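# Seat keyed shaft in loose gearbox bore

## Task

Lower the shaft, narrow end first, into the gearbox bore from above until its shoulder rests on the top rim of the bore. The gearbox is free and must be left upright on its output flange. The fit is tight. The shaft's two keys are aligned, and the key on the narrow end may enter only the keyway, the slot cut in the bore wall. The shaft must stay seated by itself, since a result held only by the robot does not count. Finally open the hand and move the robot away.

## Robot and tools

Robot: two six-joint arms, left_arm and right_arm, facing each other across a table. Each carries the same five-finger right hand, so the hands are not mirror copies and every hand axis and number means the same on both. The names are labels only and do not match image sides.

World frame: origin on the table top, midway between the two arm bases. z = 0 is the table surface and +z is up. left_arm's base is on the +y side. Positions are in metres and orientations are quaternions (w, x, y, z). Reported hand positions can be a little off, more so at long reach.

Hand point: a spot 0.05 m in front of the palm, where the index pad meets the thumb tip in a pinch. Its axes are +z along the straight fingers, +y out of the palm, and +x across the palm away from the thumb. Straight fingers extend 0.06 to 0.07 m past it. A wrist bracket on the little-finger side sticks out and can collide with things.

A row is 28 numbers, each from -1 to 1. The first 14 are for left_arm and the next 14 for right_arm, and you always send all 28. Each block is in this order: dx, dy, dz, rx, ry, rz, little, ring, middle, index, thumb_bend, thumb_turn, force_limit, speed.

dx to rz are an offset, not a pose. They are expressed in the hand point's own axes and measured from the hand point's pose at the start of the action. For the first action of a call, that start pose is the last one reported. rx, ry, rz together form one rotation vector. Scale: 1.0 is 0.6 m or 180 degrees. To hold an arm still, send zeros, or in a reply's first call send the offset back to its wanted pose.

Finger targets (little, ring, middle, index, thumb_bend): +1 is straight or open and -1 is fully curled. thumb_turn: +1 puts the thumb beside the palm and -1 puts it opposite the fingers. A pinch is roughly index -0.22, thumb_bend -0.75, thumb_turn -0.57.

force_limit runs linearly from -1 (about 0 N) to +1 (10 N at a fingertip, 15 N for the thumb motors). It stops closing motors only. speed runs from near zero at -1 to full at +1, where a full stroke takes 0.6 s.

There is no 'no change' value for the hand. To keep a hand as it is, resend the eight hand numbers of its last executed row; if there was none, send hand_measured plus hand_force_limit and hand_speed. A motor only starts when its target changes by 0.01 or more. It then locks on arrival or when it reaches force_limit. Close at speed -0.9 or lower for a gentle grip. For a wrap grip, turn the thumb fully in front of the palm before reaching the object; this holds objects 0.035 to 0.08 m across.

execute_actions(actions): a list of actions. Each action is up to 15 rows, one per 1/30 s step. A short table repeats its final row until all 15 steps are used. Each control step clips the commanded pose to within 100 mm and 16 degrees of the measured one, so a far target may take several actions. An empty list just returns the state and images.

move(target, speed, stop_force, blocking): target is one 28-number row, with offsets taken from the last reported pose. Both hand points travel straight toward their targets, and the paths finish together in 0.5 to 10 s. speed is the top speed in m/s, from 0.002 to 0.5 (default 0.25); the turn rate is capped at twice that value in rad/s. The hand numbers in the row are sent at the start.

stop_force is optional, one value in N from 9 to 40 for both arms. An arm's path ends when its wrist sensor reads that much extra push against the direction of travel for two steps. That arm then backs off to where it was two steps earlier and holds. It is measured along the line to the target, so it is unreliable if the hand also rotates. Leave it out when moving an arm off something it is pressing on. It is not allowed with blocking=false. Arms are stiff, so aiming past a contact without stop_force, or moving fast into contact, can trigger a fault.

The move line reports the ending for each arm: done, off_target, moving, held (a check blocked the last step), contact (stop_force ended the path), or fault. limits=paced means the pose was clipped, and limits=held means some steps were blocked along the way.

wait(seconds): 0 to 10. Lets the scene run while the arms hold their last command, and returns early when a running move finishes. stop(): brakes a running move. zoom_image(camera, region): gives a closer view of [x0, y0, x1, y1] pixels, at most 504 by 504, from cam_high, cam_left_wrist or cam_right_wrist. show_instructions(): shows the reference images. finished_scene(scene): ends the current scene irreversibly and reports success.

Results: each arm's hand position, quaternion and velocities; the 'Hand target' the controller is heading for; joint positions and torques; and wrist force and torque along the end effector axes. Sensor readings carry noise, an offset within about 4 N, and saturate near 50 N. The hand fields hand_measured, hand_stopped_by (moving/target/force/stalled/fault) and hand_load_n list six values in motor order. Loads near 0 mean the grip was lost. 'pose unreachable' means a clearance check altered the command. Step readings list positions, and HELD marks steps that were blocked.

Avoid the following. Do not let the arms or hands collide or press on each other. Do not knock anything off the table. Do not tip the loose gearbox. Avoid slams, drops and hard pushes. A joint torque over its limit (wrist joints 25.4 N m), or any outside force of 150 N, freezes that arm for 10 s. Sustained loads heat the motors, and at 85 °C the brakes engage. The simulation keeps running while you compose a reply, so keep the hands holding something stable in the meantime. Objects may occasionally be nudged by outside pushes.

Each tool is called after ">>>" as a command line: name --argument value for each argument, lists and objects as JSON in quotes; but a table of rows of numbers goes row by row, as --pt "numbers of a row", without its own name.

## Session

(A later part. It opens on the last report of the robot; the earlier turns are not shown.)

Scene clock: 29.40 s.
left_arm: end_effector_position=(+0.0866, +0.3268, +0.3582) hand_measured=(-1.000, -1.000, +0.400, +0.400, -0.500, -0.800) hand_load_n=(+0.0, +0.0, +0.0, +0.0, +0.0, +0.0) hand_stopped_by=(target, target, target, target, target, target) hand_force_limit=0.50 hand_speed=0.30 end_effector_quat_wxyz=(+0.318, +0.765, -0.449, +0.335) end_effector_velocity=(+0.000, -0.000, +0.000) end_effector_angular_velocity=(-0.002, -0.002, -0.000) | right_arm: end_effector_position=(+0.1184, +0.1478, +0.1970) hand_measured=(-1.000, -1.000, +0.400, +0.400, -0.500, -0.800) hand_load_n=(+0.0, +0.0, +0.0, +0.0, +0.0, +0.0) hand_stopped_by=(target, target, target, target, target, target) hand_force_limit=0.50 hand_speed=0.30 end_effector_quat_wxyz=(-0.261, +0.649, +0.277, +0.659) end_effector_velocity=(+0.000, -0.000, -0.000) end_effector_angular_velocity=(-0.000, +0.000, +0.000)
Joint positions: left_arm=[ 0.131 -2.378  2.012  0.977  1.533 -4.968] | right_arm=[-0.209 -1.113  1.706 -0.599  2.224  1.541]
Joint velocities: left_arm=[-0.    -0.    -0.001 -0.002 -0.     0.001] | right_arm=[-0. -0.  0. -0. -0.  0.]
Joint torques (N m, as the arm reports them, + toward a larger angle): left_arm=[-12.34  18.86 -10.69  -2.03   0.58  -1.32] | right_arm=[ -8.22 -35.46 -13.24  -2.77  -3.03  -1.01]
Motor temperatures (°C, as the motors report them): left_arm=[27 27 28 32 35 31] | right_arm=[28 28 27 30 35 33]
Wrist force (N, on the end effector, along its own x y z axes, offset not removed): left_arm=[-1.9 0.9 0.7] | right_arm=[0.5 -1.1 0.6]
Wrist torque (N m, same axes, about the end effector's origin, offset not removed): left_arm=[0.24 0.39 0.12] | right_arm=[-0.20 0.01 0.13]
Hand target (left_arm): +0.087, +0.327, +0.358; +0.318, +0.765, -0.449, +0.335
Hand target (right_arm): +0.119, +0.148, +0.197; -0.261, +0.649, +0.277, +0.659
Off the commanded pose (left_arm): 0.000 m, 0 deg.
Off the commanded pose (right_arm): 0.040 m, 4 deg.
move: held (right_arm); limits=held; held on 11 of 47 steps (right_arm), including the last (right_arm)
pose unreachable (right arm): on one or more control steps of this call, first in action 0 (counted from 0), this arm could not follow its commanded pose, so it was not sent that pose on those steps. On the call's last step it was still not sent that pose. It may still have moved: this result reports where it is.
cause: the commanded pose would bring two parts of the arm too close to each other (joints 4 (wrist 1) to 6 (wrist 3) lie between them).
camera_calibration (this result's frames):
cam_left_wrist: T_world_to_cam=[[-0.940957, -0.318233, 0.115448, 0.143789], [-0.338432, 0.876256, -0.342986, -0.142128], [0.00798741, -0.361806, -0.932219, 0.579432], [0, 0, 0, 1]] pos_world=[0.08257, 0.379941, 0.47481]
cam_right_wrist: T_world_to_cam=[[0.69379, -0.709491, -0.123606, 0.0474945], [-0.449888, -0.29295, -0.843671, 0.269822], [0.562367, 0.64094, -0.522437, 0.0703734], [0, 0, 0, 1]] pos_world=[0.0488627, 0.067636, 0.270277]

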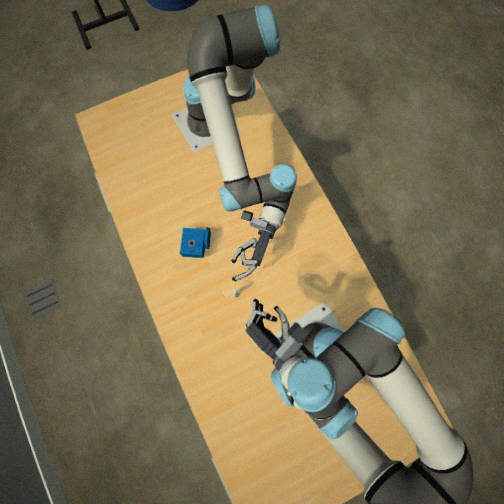

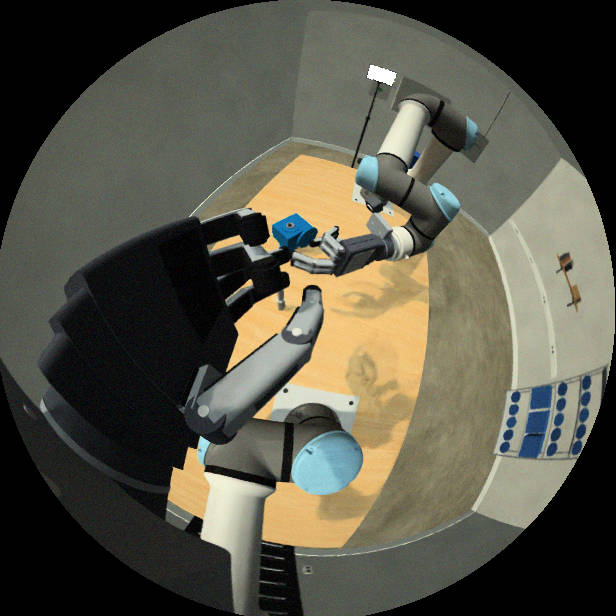

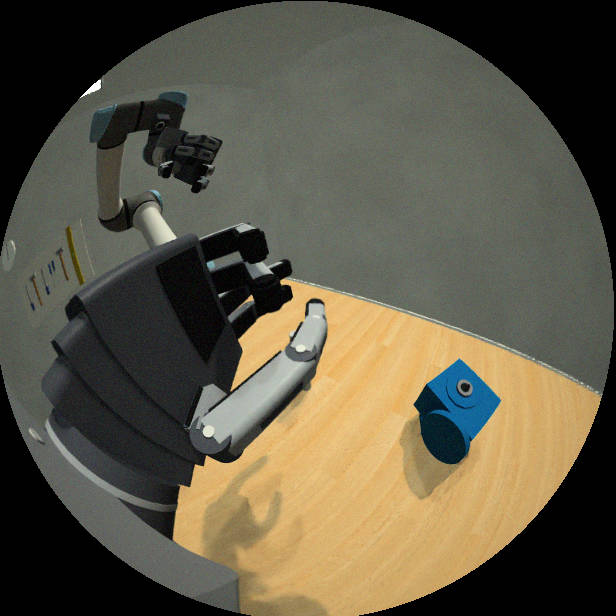

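>>> move --target '[0,0,0,0,0,0,-1,-1,0.4,0.4,-0.5,-0.8,0.5,0.3,-0.04,-0.038,0.042,0.078,0,0,-1,-1,0.4,0.4,-0.5,-0.8,0.5,0.3]' --speed 0.1

>>> zoom_image --camera "cam_right_wrist" --region '[200,220,500,520]'

Scene clock: 31.80 s.
left_arm: end_effector_position=(+0.0866, +0.3268, +0.3582) hand_measured=(-1.000, -1.000, +0.400, +0.400, -0.500, -0.800) hand_load_n=(+0.0, +0.0, +0.0, +0.0, +0.0, +0.0) hand_stopped_by=(target, target, target, target, target, target) hand_force_limit=0.50 hand_speed=0.30 end_effector_quat_wxyz=(+0.318, +0.765, -0.449, +0.335) end_effector_velocity=(+0.000, -0.001, +0.001) end_effector_angular_velocity=(-0.000, -0.000, +0.002) | right_arm: end_effector_position=(+0.1208, +0.1813, +0.1726) hand_measured=(-1.000, -1.000, +0.400, +0.400, -0.500, -0.800) hand_load_n=(+0.0, +0.0, +0.0, +0.0, +0.0, +0.0) hand_stopped_by=(target, target, target, target, target, target) hand_force_limit=0.50 hand_speed=0.30 end_effector_quat_wxyz=(-0.338, +0.612, +0.355, +0.620) end_effector_velocity=(-0.000, +0.001, -0.000) end_effector_angular_velocity=(+0.001, -0.001, +0.008)
Joint positions: left_arm=[ 0.131 -2.378  2.012  0.977  1.533 -4.968] | right_arm=[-0.295 -1.118  1.785 -0.665  1.893  1.545]
Joint velocities: left_arm=[ 0.001  0.002 -0.002 -0.    -0.001 -0.001] | right_arm=[-0.003  0.     0.002 -0.003 -0.01  -0.   ]
Joint torques (N m, as the arm reports them, + toward a larger angle): left_arm=[-12.55  19.07 -11.02  -1.92   0.47  -1.32] | right_arm=[-13.92 -27.    -7.43  -3.05  -2.98  -1.67]
Motor temperatures (°C, as the motors report them): left_arm=[27 27 28 32 35 31] | right_arm=[28 28 27 30 35 33]
Wrist force (N, on the end effector, along its own x y z axes, offset not removed): left_arm=[-4.0 -2.8 0.7] | right_arm=[0.9 -0.9 0.4]
Wrist torque (N m, same axes, about the end effector's origin, offset not removed): left_arm=[-0.47 0.47 -0.11] | right_arm=[-0.34 -0.04 0.24]
Hand target (left_arm): +0.087, +0.327, +0.358; +0.318, +0.765, -0.449, +0.335
Hand target (right_arm): +0.121, +0.181, +0.173; -0.339, +0.612, +0.355, +0.620
Off the commanded pose (left_arm): 0.000 m, 0 deg.
Off the commanded pose (right_arm): 0.000 m, 0 deg.
move: done
camera_calibration (this result's frames):
cam_left_wrist: T_world_to_cam=[[-0.940957, -0.318233, 0.115448, 0.143789], [-0.338432, 0.876256, -0.342986, -0.142128], [0.00798749, -0.361807, -0.932219, 0.579432], [0, 0, 0, 1]] pos_world=[0.08257, 0.379941, 0.474809]
cam_right_wrist: T_world_to_cam=[[0.844459, -0.521237, -0.123297, 0.014193], [-0.368395, -0.398112, -0.840114, 0.268658], [0.388812, 0.754864, -0.52821, 0.0361102], [0, 0, 0, 1]] pos_world=[0.0729467, 0.0870955, 0.246527]

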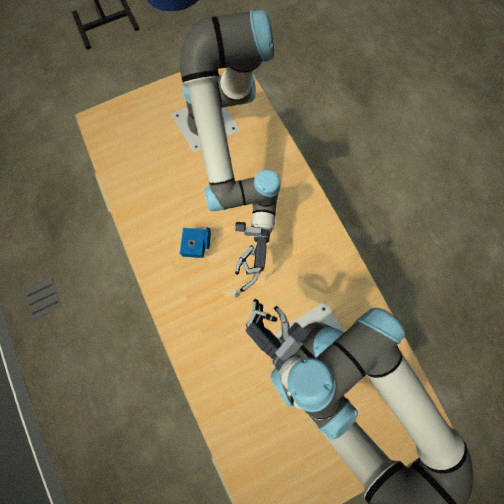

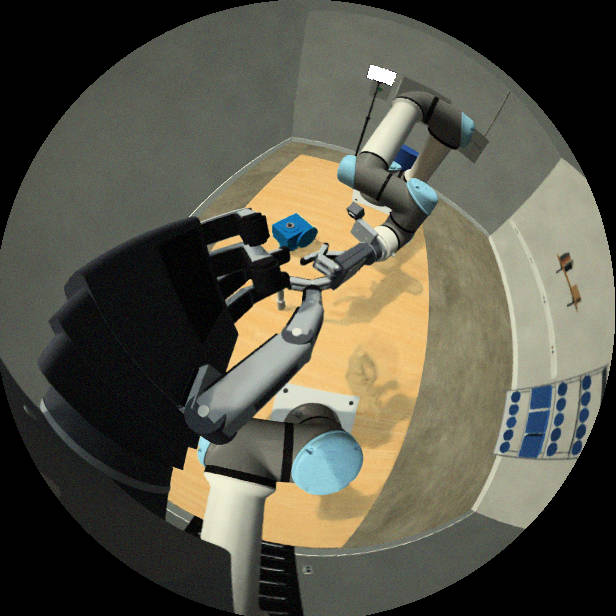

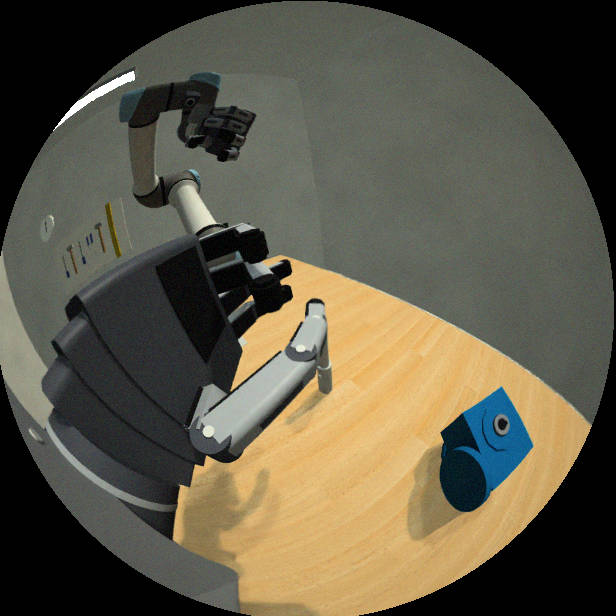

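Region (200, 220, 500, 520) of cam_right_wrist's 616x616 image, scaled by 1.680, with more detail than that image has.

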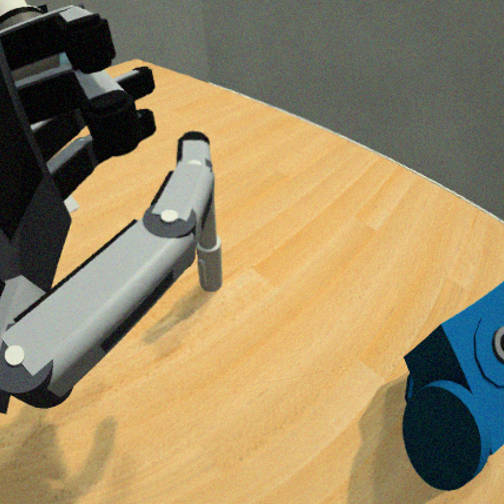

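>>> move --target '[0,0,0,0,0,0,-1,-1,0.4,0.4,-0.5,-0.8,0.5,0.3,-0.05,0.013,0.065,0,0,0,-1,-1,0.4,0.4,-0.5,-0.8,0.5,0.3]' --speed 0.06

>>> zoom_image --camera "cam_right_wrist" --region '[200,220,400,420]'

>>> zoom_image --camera "cam_high" --region '[170,190,300,320]'

Scene clock: 33.30 s.
left_arm: end_effector_position=(+0.0866, +0.3268, +0.3582) hand_measured=(-1.000, -1.000, +0.400, +0.400, -0.500, -0.800) hand_load_n=(+0.0, +0.0, +0.0, +0.0, +0.0, +0.0) hand_stopped_by=(target, target, target, target, target, target) hand_force_limit=0.50 hand_speed=0.30 end_effector_quat_wxyz=(+0.318, +0.765, -0.449, +0.335) end_effector_velocity=(-0.000, +0.000, -0.000) end_effector_angular_velocity=(-0.001, +0.001, +0.000) | right_arm: end_effector_position=(+0.1484, +0.2100, +0.1428) hand_measured=(-1.000, -1.000, +0.400, +0.400, -0.500, -0.800) hand_load_n=(+0.0, +0.0, +0.0, +0.0, +0.0, +0.0) hand_stopped_by=(target, target, target, target, target, target) hand_force_limit=0.50 hand_speed=0.30 end_effector_quat_wxyz=(-0.338, +0.612, +0.355, +0.620) end_effector_velocity=(+0.001, +0.001, -0.001) end_effector_angular_velocity=(-0.001, -0.000, -0.001)
Joint positions: left_arm=[ 0.131 -2.378  2.012  0.977  1.533 -4.968] | right_arm=[-0.334 -1.018  1.716 -0.696  1.854  1.545]
Joint velocities: left_arm=[-0.    -0.001  0.001 -0.001  0.001 -0.001] | right_arm=[-0.001  0.003 -0.003  0.    -0.    -0.   ]
Joint torques (N m, as the arm reports them, + toward a larger angle): left_arm=[-12.3   18.58 -11.04  -1.93   0.5   -1.34] | right_arm=[-14.24 -30.92 -29.01  -3.09  -2.95  -1.67]
Motor temperatures (°C, as the motors report them): left_arm=[27 27 28 32 35 31] | right_arm=[28 28 27 30 35 33]
Wrist force (N, on the end effector, along its own x y z axes, offset not removed): left_arm=[-2.8 -2.2 -2.3] | right_arm=[1.1 -1.8 1.3]
Wrist torque (N m, same axes, about the end effector's origin, offset not removed): left_arm=[-0.16 0.28 -0.23] | right_arm=[-0.25 -0.02 0.22]
Hand target (left_arm): +0.087, +0.327, +0.358; +0.318, +0.765, -0.449, +0.335
Hand target (right_arm): +0.148, +0.210, +0.143; -0.338, +0.612, +0.355, +0.620
Off the commanded pose (left_arm): 0.000 m, 0 deg.
Off the commanded pose (right_arm): 0.000 m, 0 deg.
move: done
camera_calibration (this result's frames):
cam_left_wrist: T_world_to_cam=[[-0.940957, -0.318233, 0.115448, 0.143789], [-0.338432, 0.876256, -0.342986, -0.142128], [0.00798735, -0.361807, -0.932219, 0.579432], [0, 0, 0, 1]] pos_world=[0.08257, 0.379941, 0.47481]
cam_right_wrist: T_world_to_cam=[[0.844455, -0.521232, -0.123339, 0.0022615], [-0.36843, -0.398105, -0.840102, 0.265239], [0.388786, 0.754871, -0.528219, -0.0120442], [0, 0, 0, 1]] pos_world=[0.100495, 0.115863, 0.216745]

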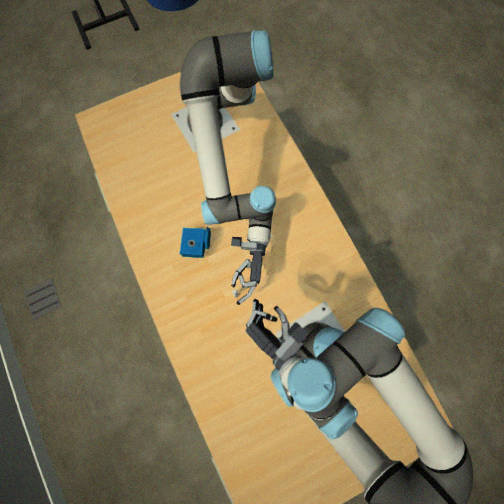

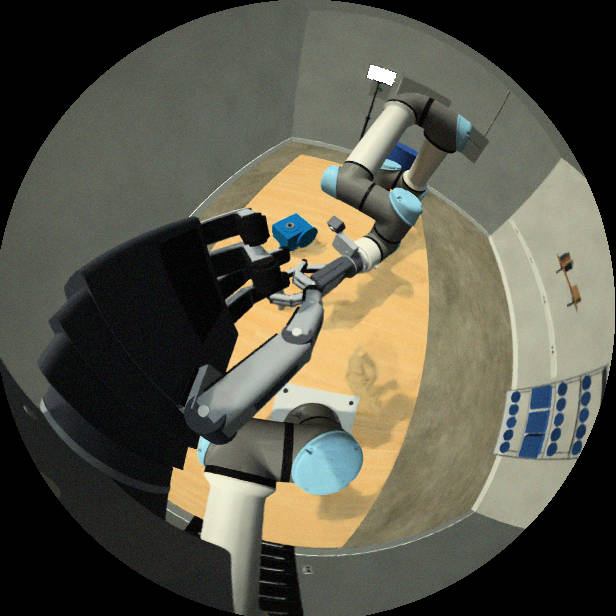

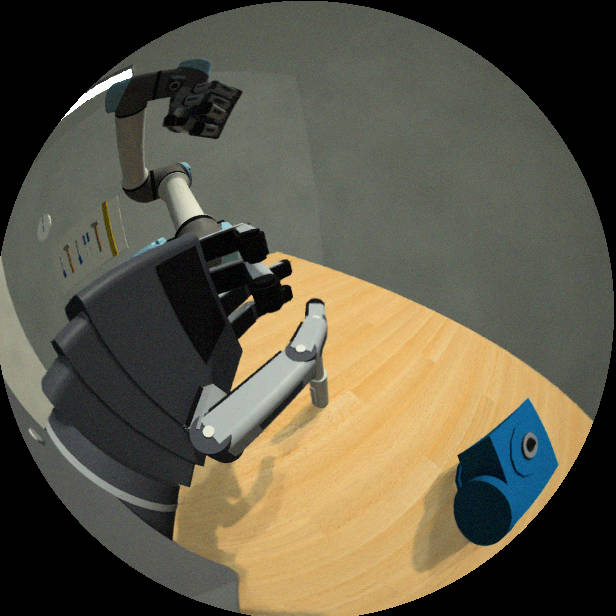

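Region (200, 220, 400, 420) of cam_right_wrist's 616x616 image, scaled by 2.520, with more detail than that image has.

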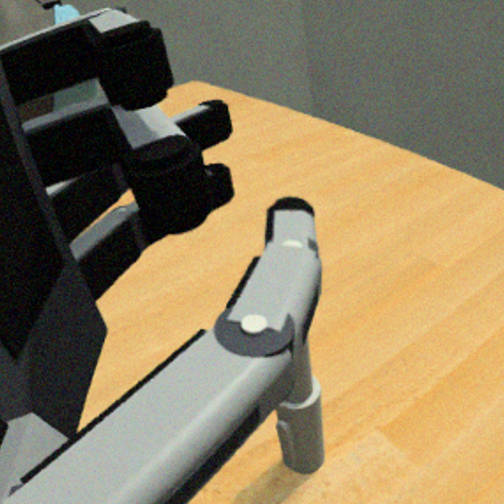

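Region (170, 190, 300, 320) of cam_high's 504x504 image, scaled by 3.877, with more detail than that image has.

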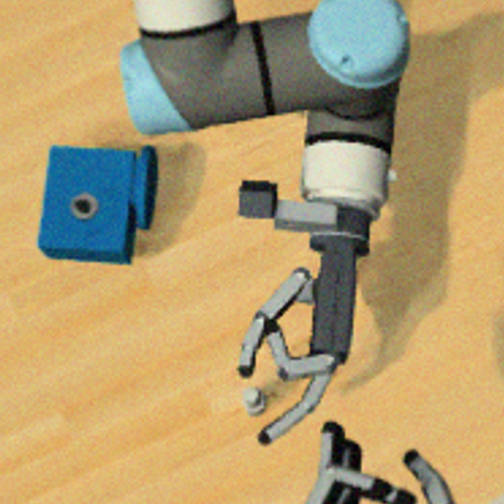

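>>> move --target '[0,0,0,0,0,0,-1,-1,0.4,0.4,-0.5,-0.8,0.5,0.3,-0.07,0,0,0,0,0,-1,-1,0.4,0.4,-0.5,-0.8,0.5,0.3]' --speed 0.03

>>> zoom_image --camera "cam_high" --region '[170,190,300,320]'

Scene clock: 35.20 s.
left_arm: end_effector_position=(+0.0866, +0.3268, +0.3582) hand_measured=(-1.000, -1.000, +0.400, +0.400, -0.500, -0.800) hand_load_n=(+0.0, +0.0, +0.0, +0.0, +0.0, +0.0) hand_stopped_by=(target, target, target, target, target, target) hand_force_limit=0.50 hand_speed=0.30 end_effector_quat_wxyz=(+0.318, +0.765, -0.449, +0.335) end_effector_velocity=(+0.000, -0.000, +0.001) end_effector_angular_velocity=(-0.003, -0.000, +0.000) | right_arm: end_effector_position=(+0.1493, +0.2094, +0.1009) hand_measured=(-1.000, -1.000, +0.400, +0.400, -0.500, -0.800) hand_load_n=(+0.0, +0.0, +0.0, +0.0, +0.0, +0.0) hand_stopped_by=(target, target, target, target, target, target) hand_force_limit=0.50 hand_speed=0.30 end_effector_quat_wxyz=(-0.338, +0.612, +0.355, +0.620) end_effector_velocity=(+0.000, +0.000, -0.001) end_effector_angular_velocity=(+0.001, -0.001, +0.000)
Joint positions: left_arm=[ 0.131 -2.378  2.012  0.977  1.533 -4.968] | right_arm=[-0.336 -0.952  1.741 -0.787  1.852  1.545]
Joint velocities: left_arm=[ 0.    -0.    -0.    -0.002  0.    -0.   ] | right_arm=[ 0.     0.003 -0.    -0.004  0.    -0.   ]
Joint torques (N m, as the arm reports them, + toward a larger angle): left_arm=[-12.12  18.7  -11.2   -1.93   0.47  -1.33] | right_arm=[-13.91 -31.54  -6.77  -2.94  -2.95   1.17]
Motor temperatures (°C, as the motors report them): left_arm=[27 27 28 32 35 31] | right_arm=[28 28 27 30 35 33]
Wrist force (N, on the end effector, along its own x y z axes, offset not removed): left_arm=[-4.2 2.3 0.1] | right_arm=[-2.0 -1.0 2.4]
Wrist torque (N m, same axes, about the end effector's origin, offset not removed): left_arm=[0.36 0.69 -0.36] | right_arm=[-0.39 0.41 0.03]
Hand target (left_arm): +0.087, +0.327, +0.358; +0.318, +0.765, -0.449, +0.335
Hand target (right_arm): +0.149, +0.209, +0.101; -0.338, +0.612, +0.355, +0.620
Off the commanded pose (left_arm): 0.000 m, 0 deg.
Off the commanded pose (right_arm): 0.000 m, 0 deg.
move: done
camera_calibration (this result's frames):
cam_left_wrist: T_world_to_cam=[[-0.940957, -0.318232, 0.115448, 0.143789], [-0.338432, 0.876256, -0.342986, -0.142128], [0.00798742, -0.361807, -0.932219, 0.579432], [0, 0, 0, 1]] pos_world=[0.08257, 0.379941, 0.474809]
cam_right_wrist: T_world_to_cam=[[0.84445, -0.521233, -0.123373, -0.00402378], [-0.368461, -0.398098, -0.840092, 0.230153], [0.388769, 0.754874, -0.528228, -0.0340688], [0, 0, 0, 1]] pos_world=[0.101445, 0.115244, 0.174858]

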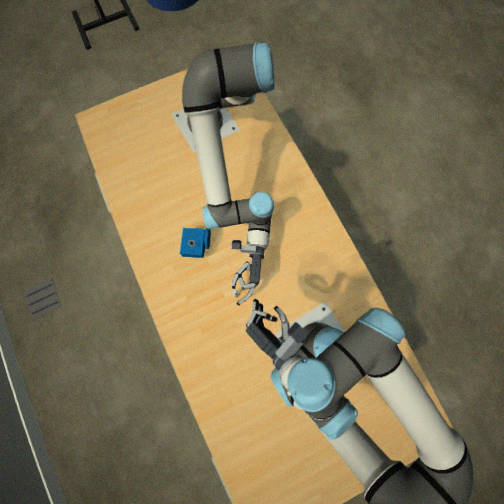

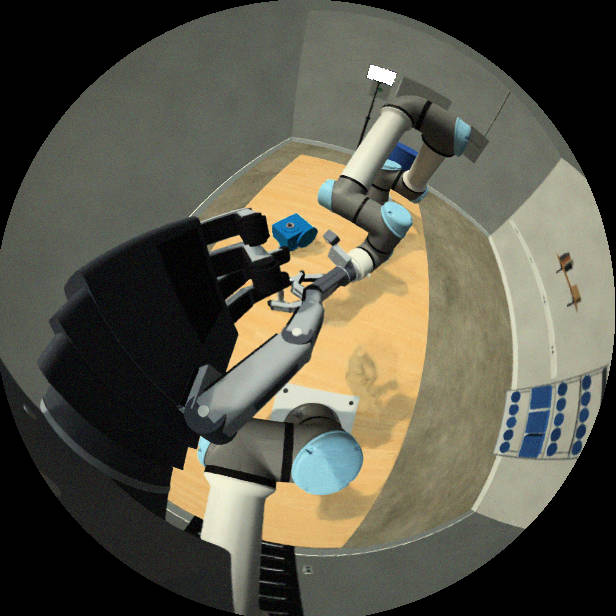

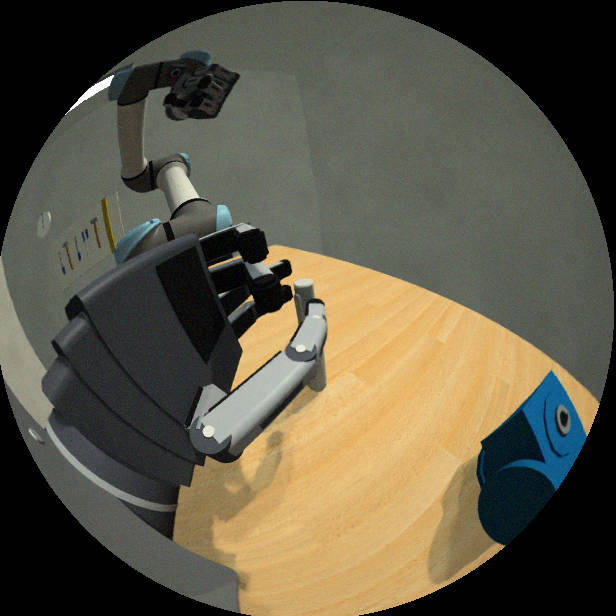

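Region (170, 190, 300, 320) of cam_high's 504x504 image, scaled by 3.877, with more detail than that image has.

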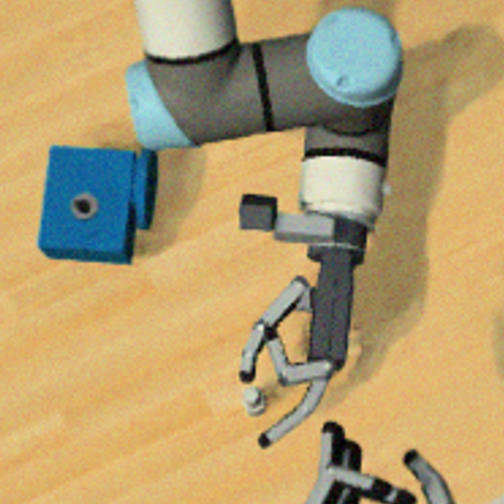

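>>> move --target '[0,0,0,0,0,0,-1,-1,0.4,0.4,-0.5,-0.8,0.5,0.3,-0.108,-0.003,0.002,0,0,0,-1,-1,0.4,0.4,-0.5,-0.8,0.5,0.3]' --speed 0.025 --stop_force 12

>>> zoom_image --camera "cam_high" --region '[170,190,300,320]'

>>> zoom_image --camera "cam_right_wrist" --region '[200,160,420,380]'

Scene clock: 38.20 s.
left_arm: end_effector_position=(+0.0866, +0.3268, +0.3582) hand_measured=(-1.000, -1.000, +0.400, +0.400, -0.500, -0.800) hand_load_n=(+0.0, +0.0, +0.0, +0.0, +0.0, +0.0) hand_stopped_by=(target, target, target, target, target, target) hand_force_limit=0.50 hand_speed=0.30 end_effector_quat_wxyz=(+0.318, +0.765, -0.449, +0.335) end_effector_velocity=(+0.000, +0.000, +0.000) end_effector_angular_velocity=(-0.001, -0.000, +0.000) | right_arm: end_effector_position=(+0.1499, +0.2104, +0.0361) hand_measured=(-1.000, -1.000, +0.400, +0.400, -0.500, -0.800) hand_load_n=(+0.0, +0.0, +0.0, +0.0, +0.0, +0.0) hand_stopped_by=(target, target, target, target, target, target) hand_force_limit=0.50 hand_speed=0.30 end_effector_quat_wxyz=(-0.338, +0.612, +0.355, +0.620) end_effector_velocity=(+0.000, -0.000, -0.001) end_effector_angular_velocity=(+0.001, -0.000, -0.001)
Joint positions: left_arm=[ 0.131 -2.378  2.012  0.977  1.533 -4.968] | right_arm=[-0.336 -0.834  1.752 -0.916  1.852  1.545]
Joint velocities: left_arm=[ 0.    -0.    -0.001  0.    -0.    -0.   ] | right_arm=[-0.     0.002  0.    -0.004  0.001  0.   ]
Joint torques (N m, as the arm reports them, + toward a larger angle): left_arm=[-12.08  19.02 -10.88  -2.03   0.41  -1.27] | right_arm=[-14.18 -33.58 -16.03  -2.98  -2.9    1.14]
Motor temperatures (°C, as the motors report them): left_arm=[27 27 28 32 35 31] | right_arm=[28 28 27 30 35 33]
Wrist force (N, on the end effector, along its own x y z axes, offset not removed): left_arm=[-4.7 1.4 -3.5] | right_arm=[-0.2 -1.2 0.5]
Wrist torque (N m, same axes, about the end effector's origin, offset not removed): left_arm=[0.43 0.90 -0.13] | right_arm=[-0.35 0.20 0.16]
Hand target (left_arm): +0.087, +0.327, +0.358; +0.318, +0.765, -0.449, +0.335
Hand target (right_arm): +0.150, +0.210, +0.036; -0.338, +0.612, +0.355, +0.620
Off the commanded pose (left_arm): 0.000 m, 0 deg.
Off the commanded pose (right_arm): 0.000 m, 0 deg.
move: done
camera_calibration (this result's frames):
cam_left_wrist: T_world_to_cam=[[-0.940957, -0.318233, 0.115448, 0.143789], [-0.338432, 0.876256, -0.342986, -0.142128], [0.00798737, -0.361806, -0.932219, 0.579432], [0, 0, 0, 1]] pos_world=[0.0825701, 0.379941, 0.474809]
cam_right_wrist: T_world_to_cam=[[0.844443, -0.521248, -0.12336, -0.0119768], [-0.368511, -0.398201, -0.840021, 0.176297], [0.388737, 0.754809, -0.528344, -0.0692018], [0, 0, 0, 1]] pos_world=[0.101982, 0.116193, 0.110053]

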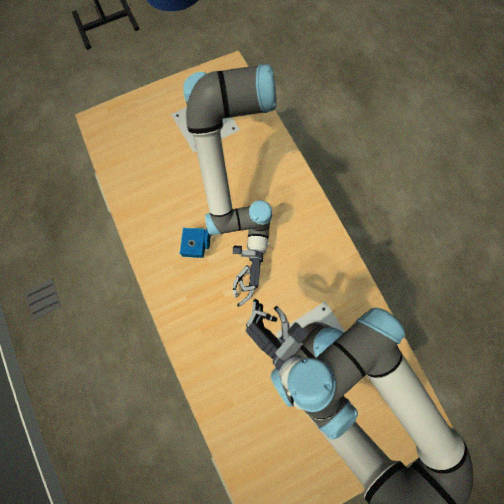

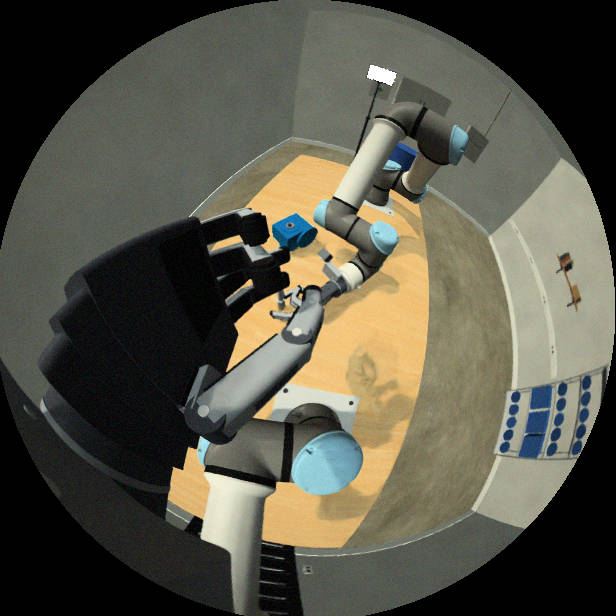

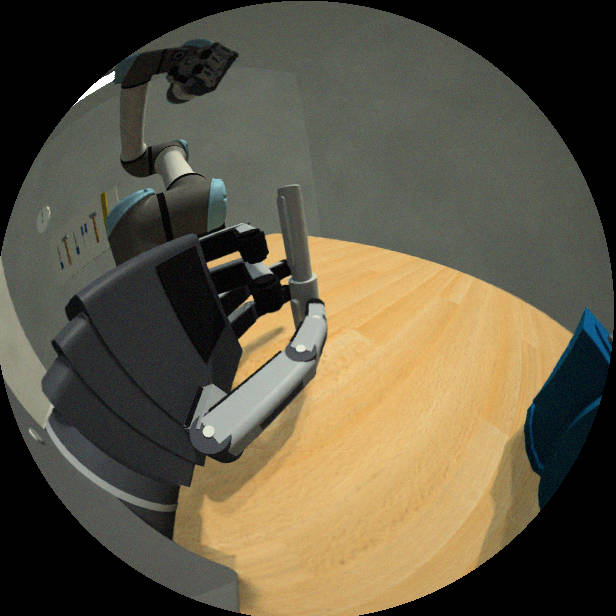

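Region (170, 190, 300, 320) of cam_high's 504x504 image, scaled by 3.877, with more detail than that image has.

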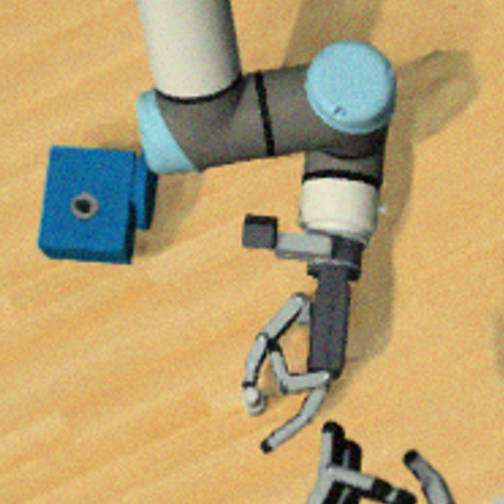

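Region (200, 160, 420, 380) of cam_right_wrist's 616x616 image, scaled by 2.291, with more detail than that image has.

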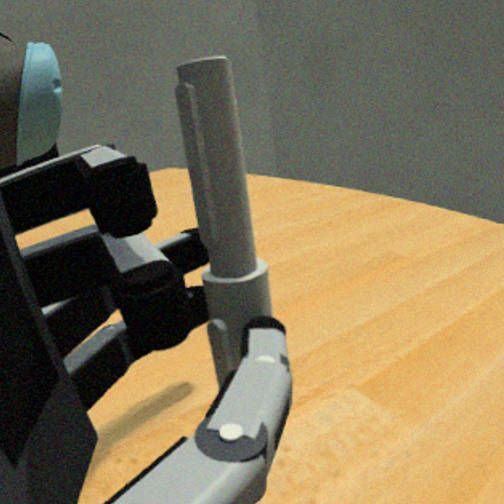

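>>> zoom_image --camera "cam_high" --region '[176,228,208,260]'

>>> zoom_image --camera "cam_left_wrist" --region '[265,205,325,265]'

Region (176, 228, 208, 260) of cam_high's 504x504 image, scaled by 15.750, with more detail than that image has.

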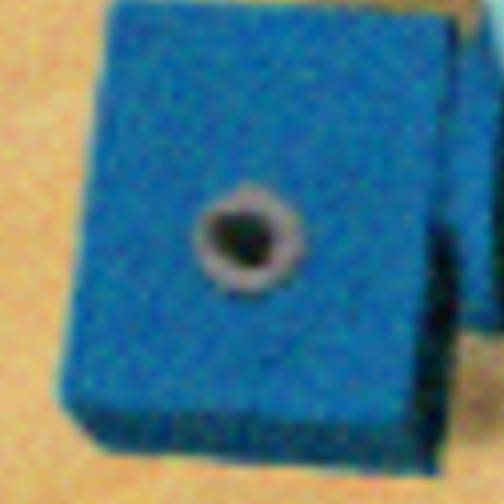

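Region (265, 205, 325, 265) of cam_left_wrist's 616x616 image, scaled by 8.400, with more detail than that image has.

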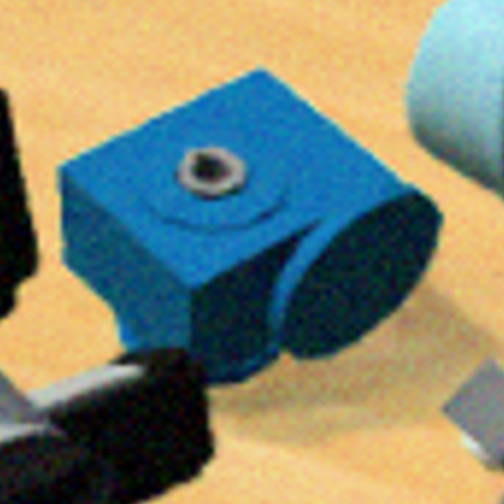

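>>> move --target '[0,0,0,0,0,0,-1,-1,0.4,0.4,-0.5,-0.8,0.5,0.3,-0.005,0,0.006,0,0,0,-1,-1,0.4,0.4,-0.5,-0.8,0.5,0.3]' --speed 0.01

>>> move --target '[0,0,0,0,0,0,-1,-1,0.4,0.4,-0.5,-0.8,0.5,0.3,0,0,0,0,0,0,-1,-1,-0.4,-0.4,-0.5,-0.8,0.3,-0.75]'

>>> zoom_image --camera "cam_right_wrist" --region '[200,160,420,380]'

Scene clock: 39.17 s.
left_arm: end_effector_position=(+0.0866, +0.3268, +0.3582) hand_measured=(-1.000, -1.000, +0.400, +0.400, -0.500, -0.800) hand_load_n=(+0.0, +0.0, +0.0, +0.0, +0.0, +0.0) hand_stopped_by=(target, target, target, target, target, target) hand_force_limit=0.50 hand_speed=0.30 end_effector_quat_wxyz=(+0.318, +0.765, -0.449, +0.335) end_effector_velocity=(-0.000, -0.000, +0.000) end_effector_angular_velocity=(-0.000, +0.001, +0.000) | right_arm: end_effector_position=(+0.1518, +0.2133, +0.0331) hand_measured=(-1.000, -1.000, +0.400, +0.400, -0.500, -0.800) hand_load_n=(+0.0, +0.0, +0.0, +0.0, +0.5, +0.0) hand_stopped_by=(target, target, target, target, target, target) hand_force_limit=0.50 hand_speed=0.30 end_effector_quat_wxyz=(-0.338, +0.612, +0.355, +0.620) end_effector_velocity=(+0.000, +0.000, -0.001) end_effector_angular_velocity=(-0.002, +0.001, -0.000)
Joint positions: left_arm=[ 0.131 -2.378  2.012  0.977  1.533 -4.968] | right_arm=[-0.338 -0.823  1.742 -0.916  1.85   1.545]
Joint velocities: left_arm=[-0.001 -0.    -0.     0.    -0.    -0.001] | right_arm=[-0.001  0.003 -0.002  0.001 -0.     0.   ]
Joint torques (N m, as the arm reports them, + toward a larger angle): left_arm=[-11.87  18.6  -10.72  -1.87   0.49  -1.41] | right_arm=[-14.6  -33.76 -24.97  -2.73  -3.03   0.24]
Motor temperatures (°C, as the motors report them): left_arm=[27 27 28 32 35 31] | right_arm=[28 28 27 30 35 33]
Wrist force (N, on the end effector, along its own x y z axes, offset not removed): left_arm=[-5.3 -1.3 2.1] | right_arm=[-1.5 1.5 -0.2]
Wrist torque (N m, same axes, about the end effector's origin, offset not removed): left_arm=[-0.26 0.86 -0.38] | right_arm=[0.07 0.44 0.06]
Hand target (left_arm): +0.087, +0.327, +0.358; +0.318, +0.765, -0.449, +0.335
Hand target (right_arm): +0.152, +0.213, +0.033; -0.338, +0.612, +0.355, +0.620
Off the commanded pose (left_arm): 0.000 m, 0 deg.
Off the commanded pose (right_arm): 0.000 m, 0 deg.
move: done
camera_calibration (this result's frames):
cam_left_wrist: T_world_to_cam=[[-0.940957, -0.318232, 0.115448, 0.143789], [-0.338432, 0.876256, -0.342986, -0.142128], [0.00798727, -0.361807, -0.932219, 0.579432], [0, 0, 0, 1]] pos_world=[0.08257, 0.379941, 0.474809]
cam_right_wrist: T_world_to_cam=[[0.844443, -0.521244, -0.12337, -0.0123964], [-0.368511, -0.398186, -0.840028, 0.175703], [0.388736, 0.754819, -0.52833, -0.073742], [0, 0, 0, 1]] pos_world=[0.103883, 0.119163, 0.107106]

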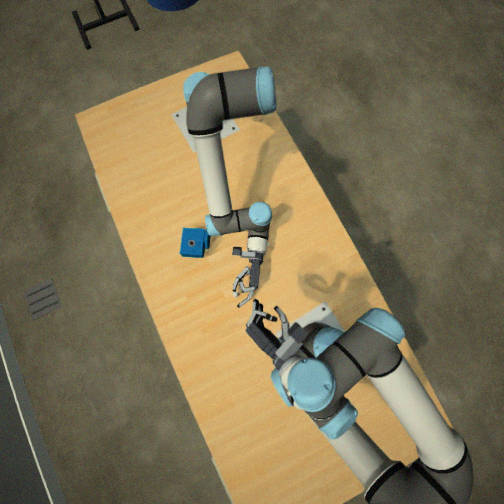

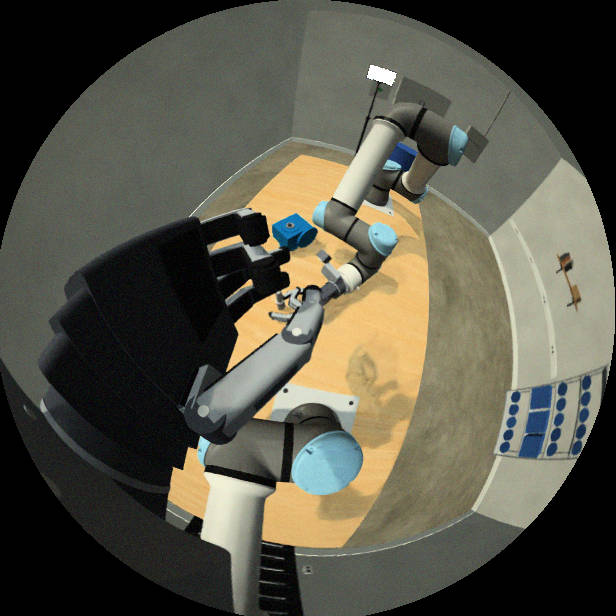

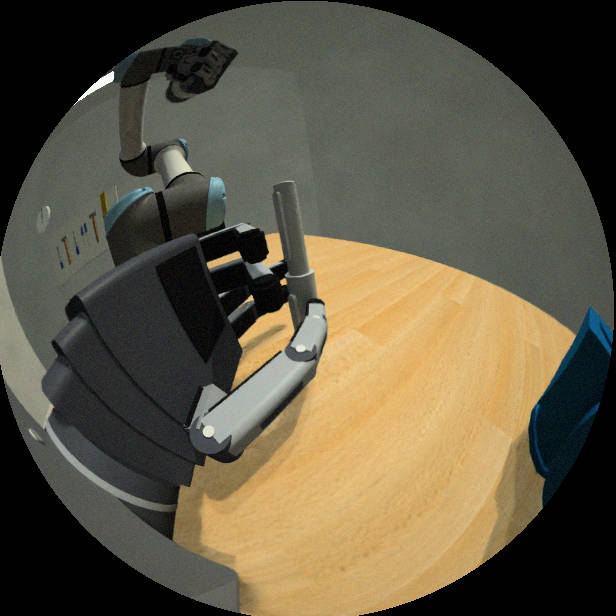

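Scene clock: 40.43 s.
left_arm: end_effector_position=(+0.0866, +0.3268, +0.3582) hand_measured=(-1.000, -1.000, +0.400, +0.400, -0.500, -0.800) hand_load_n=(+0.0, +0.0, +0.0, +0.0, +0.0, +0.0) hand_stopped_by=(target, target, target, target, target, target) hand_force_limit=0.50 hand_speed=0.30 end_effector_quat_wxyz=(+0.318, +0.765, -0.449, +0.335) end_effector_velocity=(-0.000, +0.001, -0.000) end_effector_angular_velocity=(-0.001, +0.001, +0.001) | right_arm: end_effector_position=(+0.1518, +0.2133, +0.0332) hand_measured=(-1.000, -1.000, -0.010, +0.002, -0.494, -0.800) hand_load_n=(+0.0, +0.0, +9.5, +7.0, +11.5, +1.0) hand_stopped_by=(target, target, force, force, target, target) hand_force_limit=0.30 hand_speed=-0.75 end_effector_quat_wxyz=(-0.338, +0.612, +0.355, +0.620) end_effector_velocity=(+0.000, -0.001, -0.000) end_effector_angular_velocity=(-0.001, +0.000, -0.001)
Joint positions: left_arm=[ 0.131 -2.378  2.012  0.977  1.533 -4.968] | right_arm=[-0.338 -0.823  1.742 -0.916  1.85   1.545]
Joint velocities: left_arm=[ 0.    -0.003  0.001  0.001 -0.001 -0.001] | right_arm=[-0.     0.     0.001  0.     0.001  0.   ]
Joint torques (N m, as the arm reports them, + toward a larger angle): left_arm=[-12.33  18.39 -10.92  -1.97   0.48  -1.23] | right_arm=[-10.23 -46.45  -4.32  -2.61  -1.4    0.13]
Motor temperatures (°C, as the motors report them): left_arm=[27 27 28 32 35 31] | right_arm=[28 28 27 30 35 33]
Wrist force (N, on the end effector, along its own x y z axes, offset not removed): left_arm=[-5.2 0.8 0.1] | right_arm=[0.8 -1.0 -2.6]
Wrist torque (N m, same axes, about the end effector's origin, offset not removed): left_arm=[-0.06 0.91 -0.20] | right_arm=[-0.03 0.34 0.15]
Hand target (left_arm): +0.087, +0.327, +0.358; +0.318, +0.765, -0.449, +0.335
Hand target (right_arm): +0.152, +0.213, +0.033; -0.338, +0.612, +0.355, +0.620
Off the commanded pose (left_arm): 0.000 m, 0 deg.
Off the commanded pose (right_arm): 0.000 m, 0 deg.
move: done
camera_calibration (this result's frames):
cam_left_wrist: T_world_to_cam=[[-0.940957, -0.318233, 0.115448, 0.143789], [-0.338432, 0.876256, -0.342986, -0.142128], [0.00798748, -0.361806, -0.932219, 0.579432], [0, 0, 0, 1]] pos_world=[0.08257, 0.379941, 0.474809]
cam_right_wrist: T_world_to_cam=[[0.844444, -0.521242, -0.123377, -0.0124006], [-0.368506, -0.398166, -0.84004, 0.175718], [0.38874, 0.754832, -0.528309, -0.0737472], [0, 0, 0, 1]] pos_world=[0.103893, 0.119168, 0.107119]

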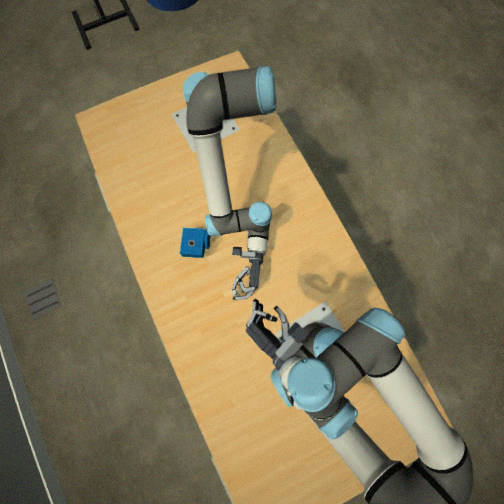

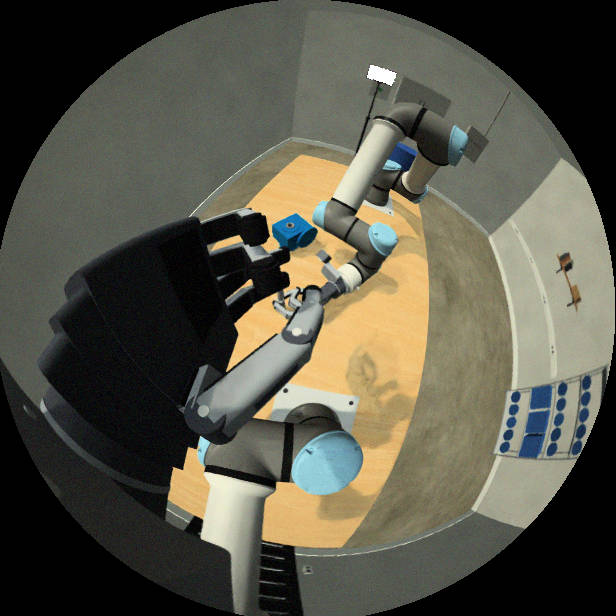

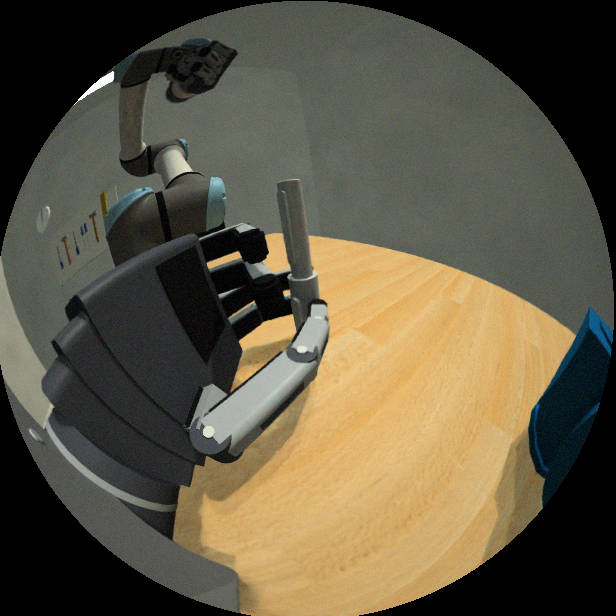

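Region (200, 160, 420, 380) of cam_right_wrist's 616x616 image, scaled by 2.291, with more detail than that image has.

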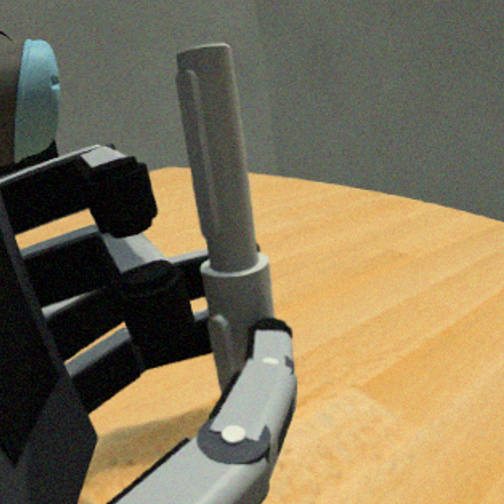

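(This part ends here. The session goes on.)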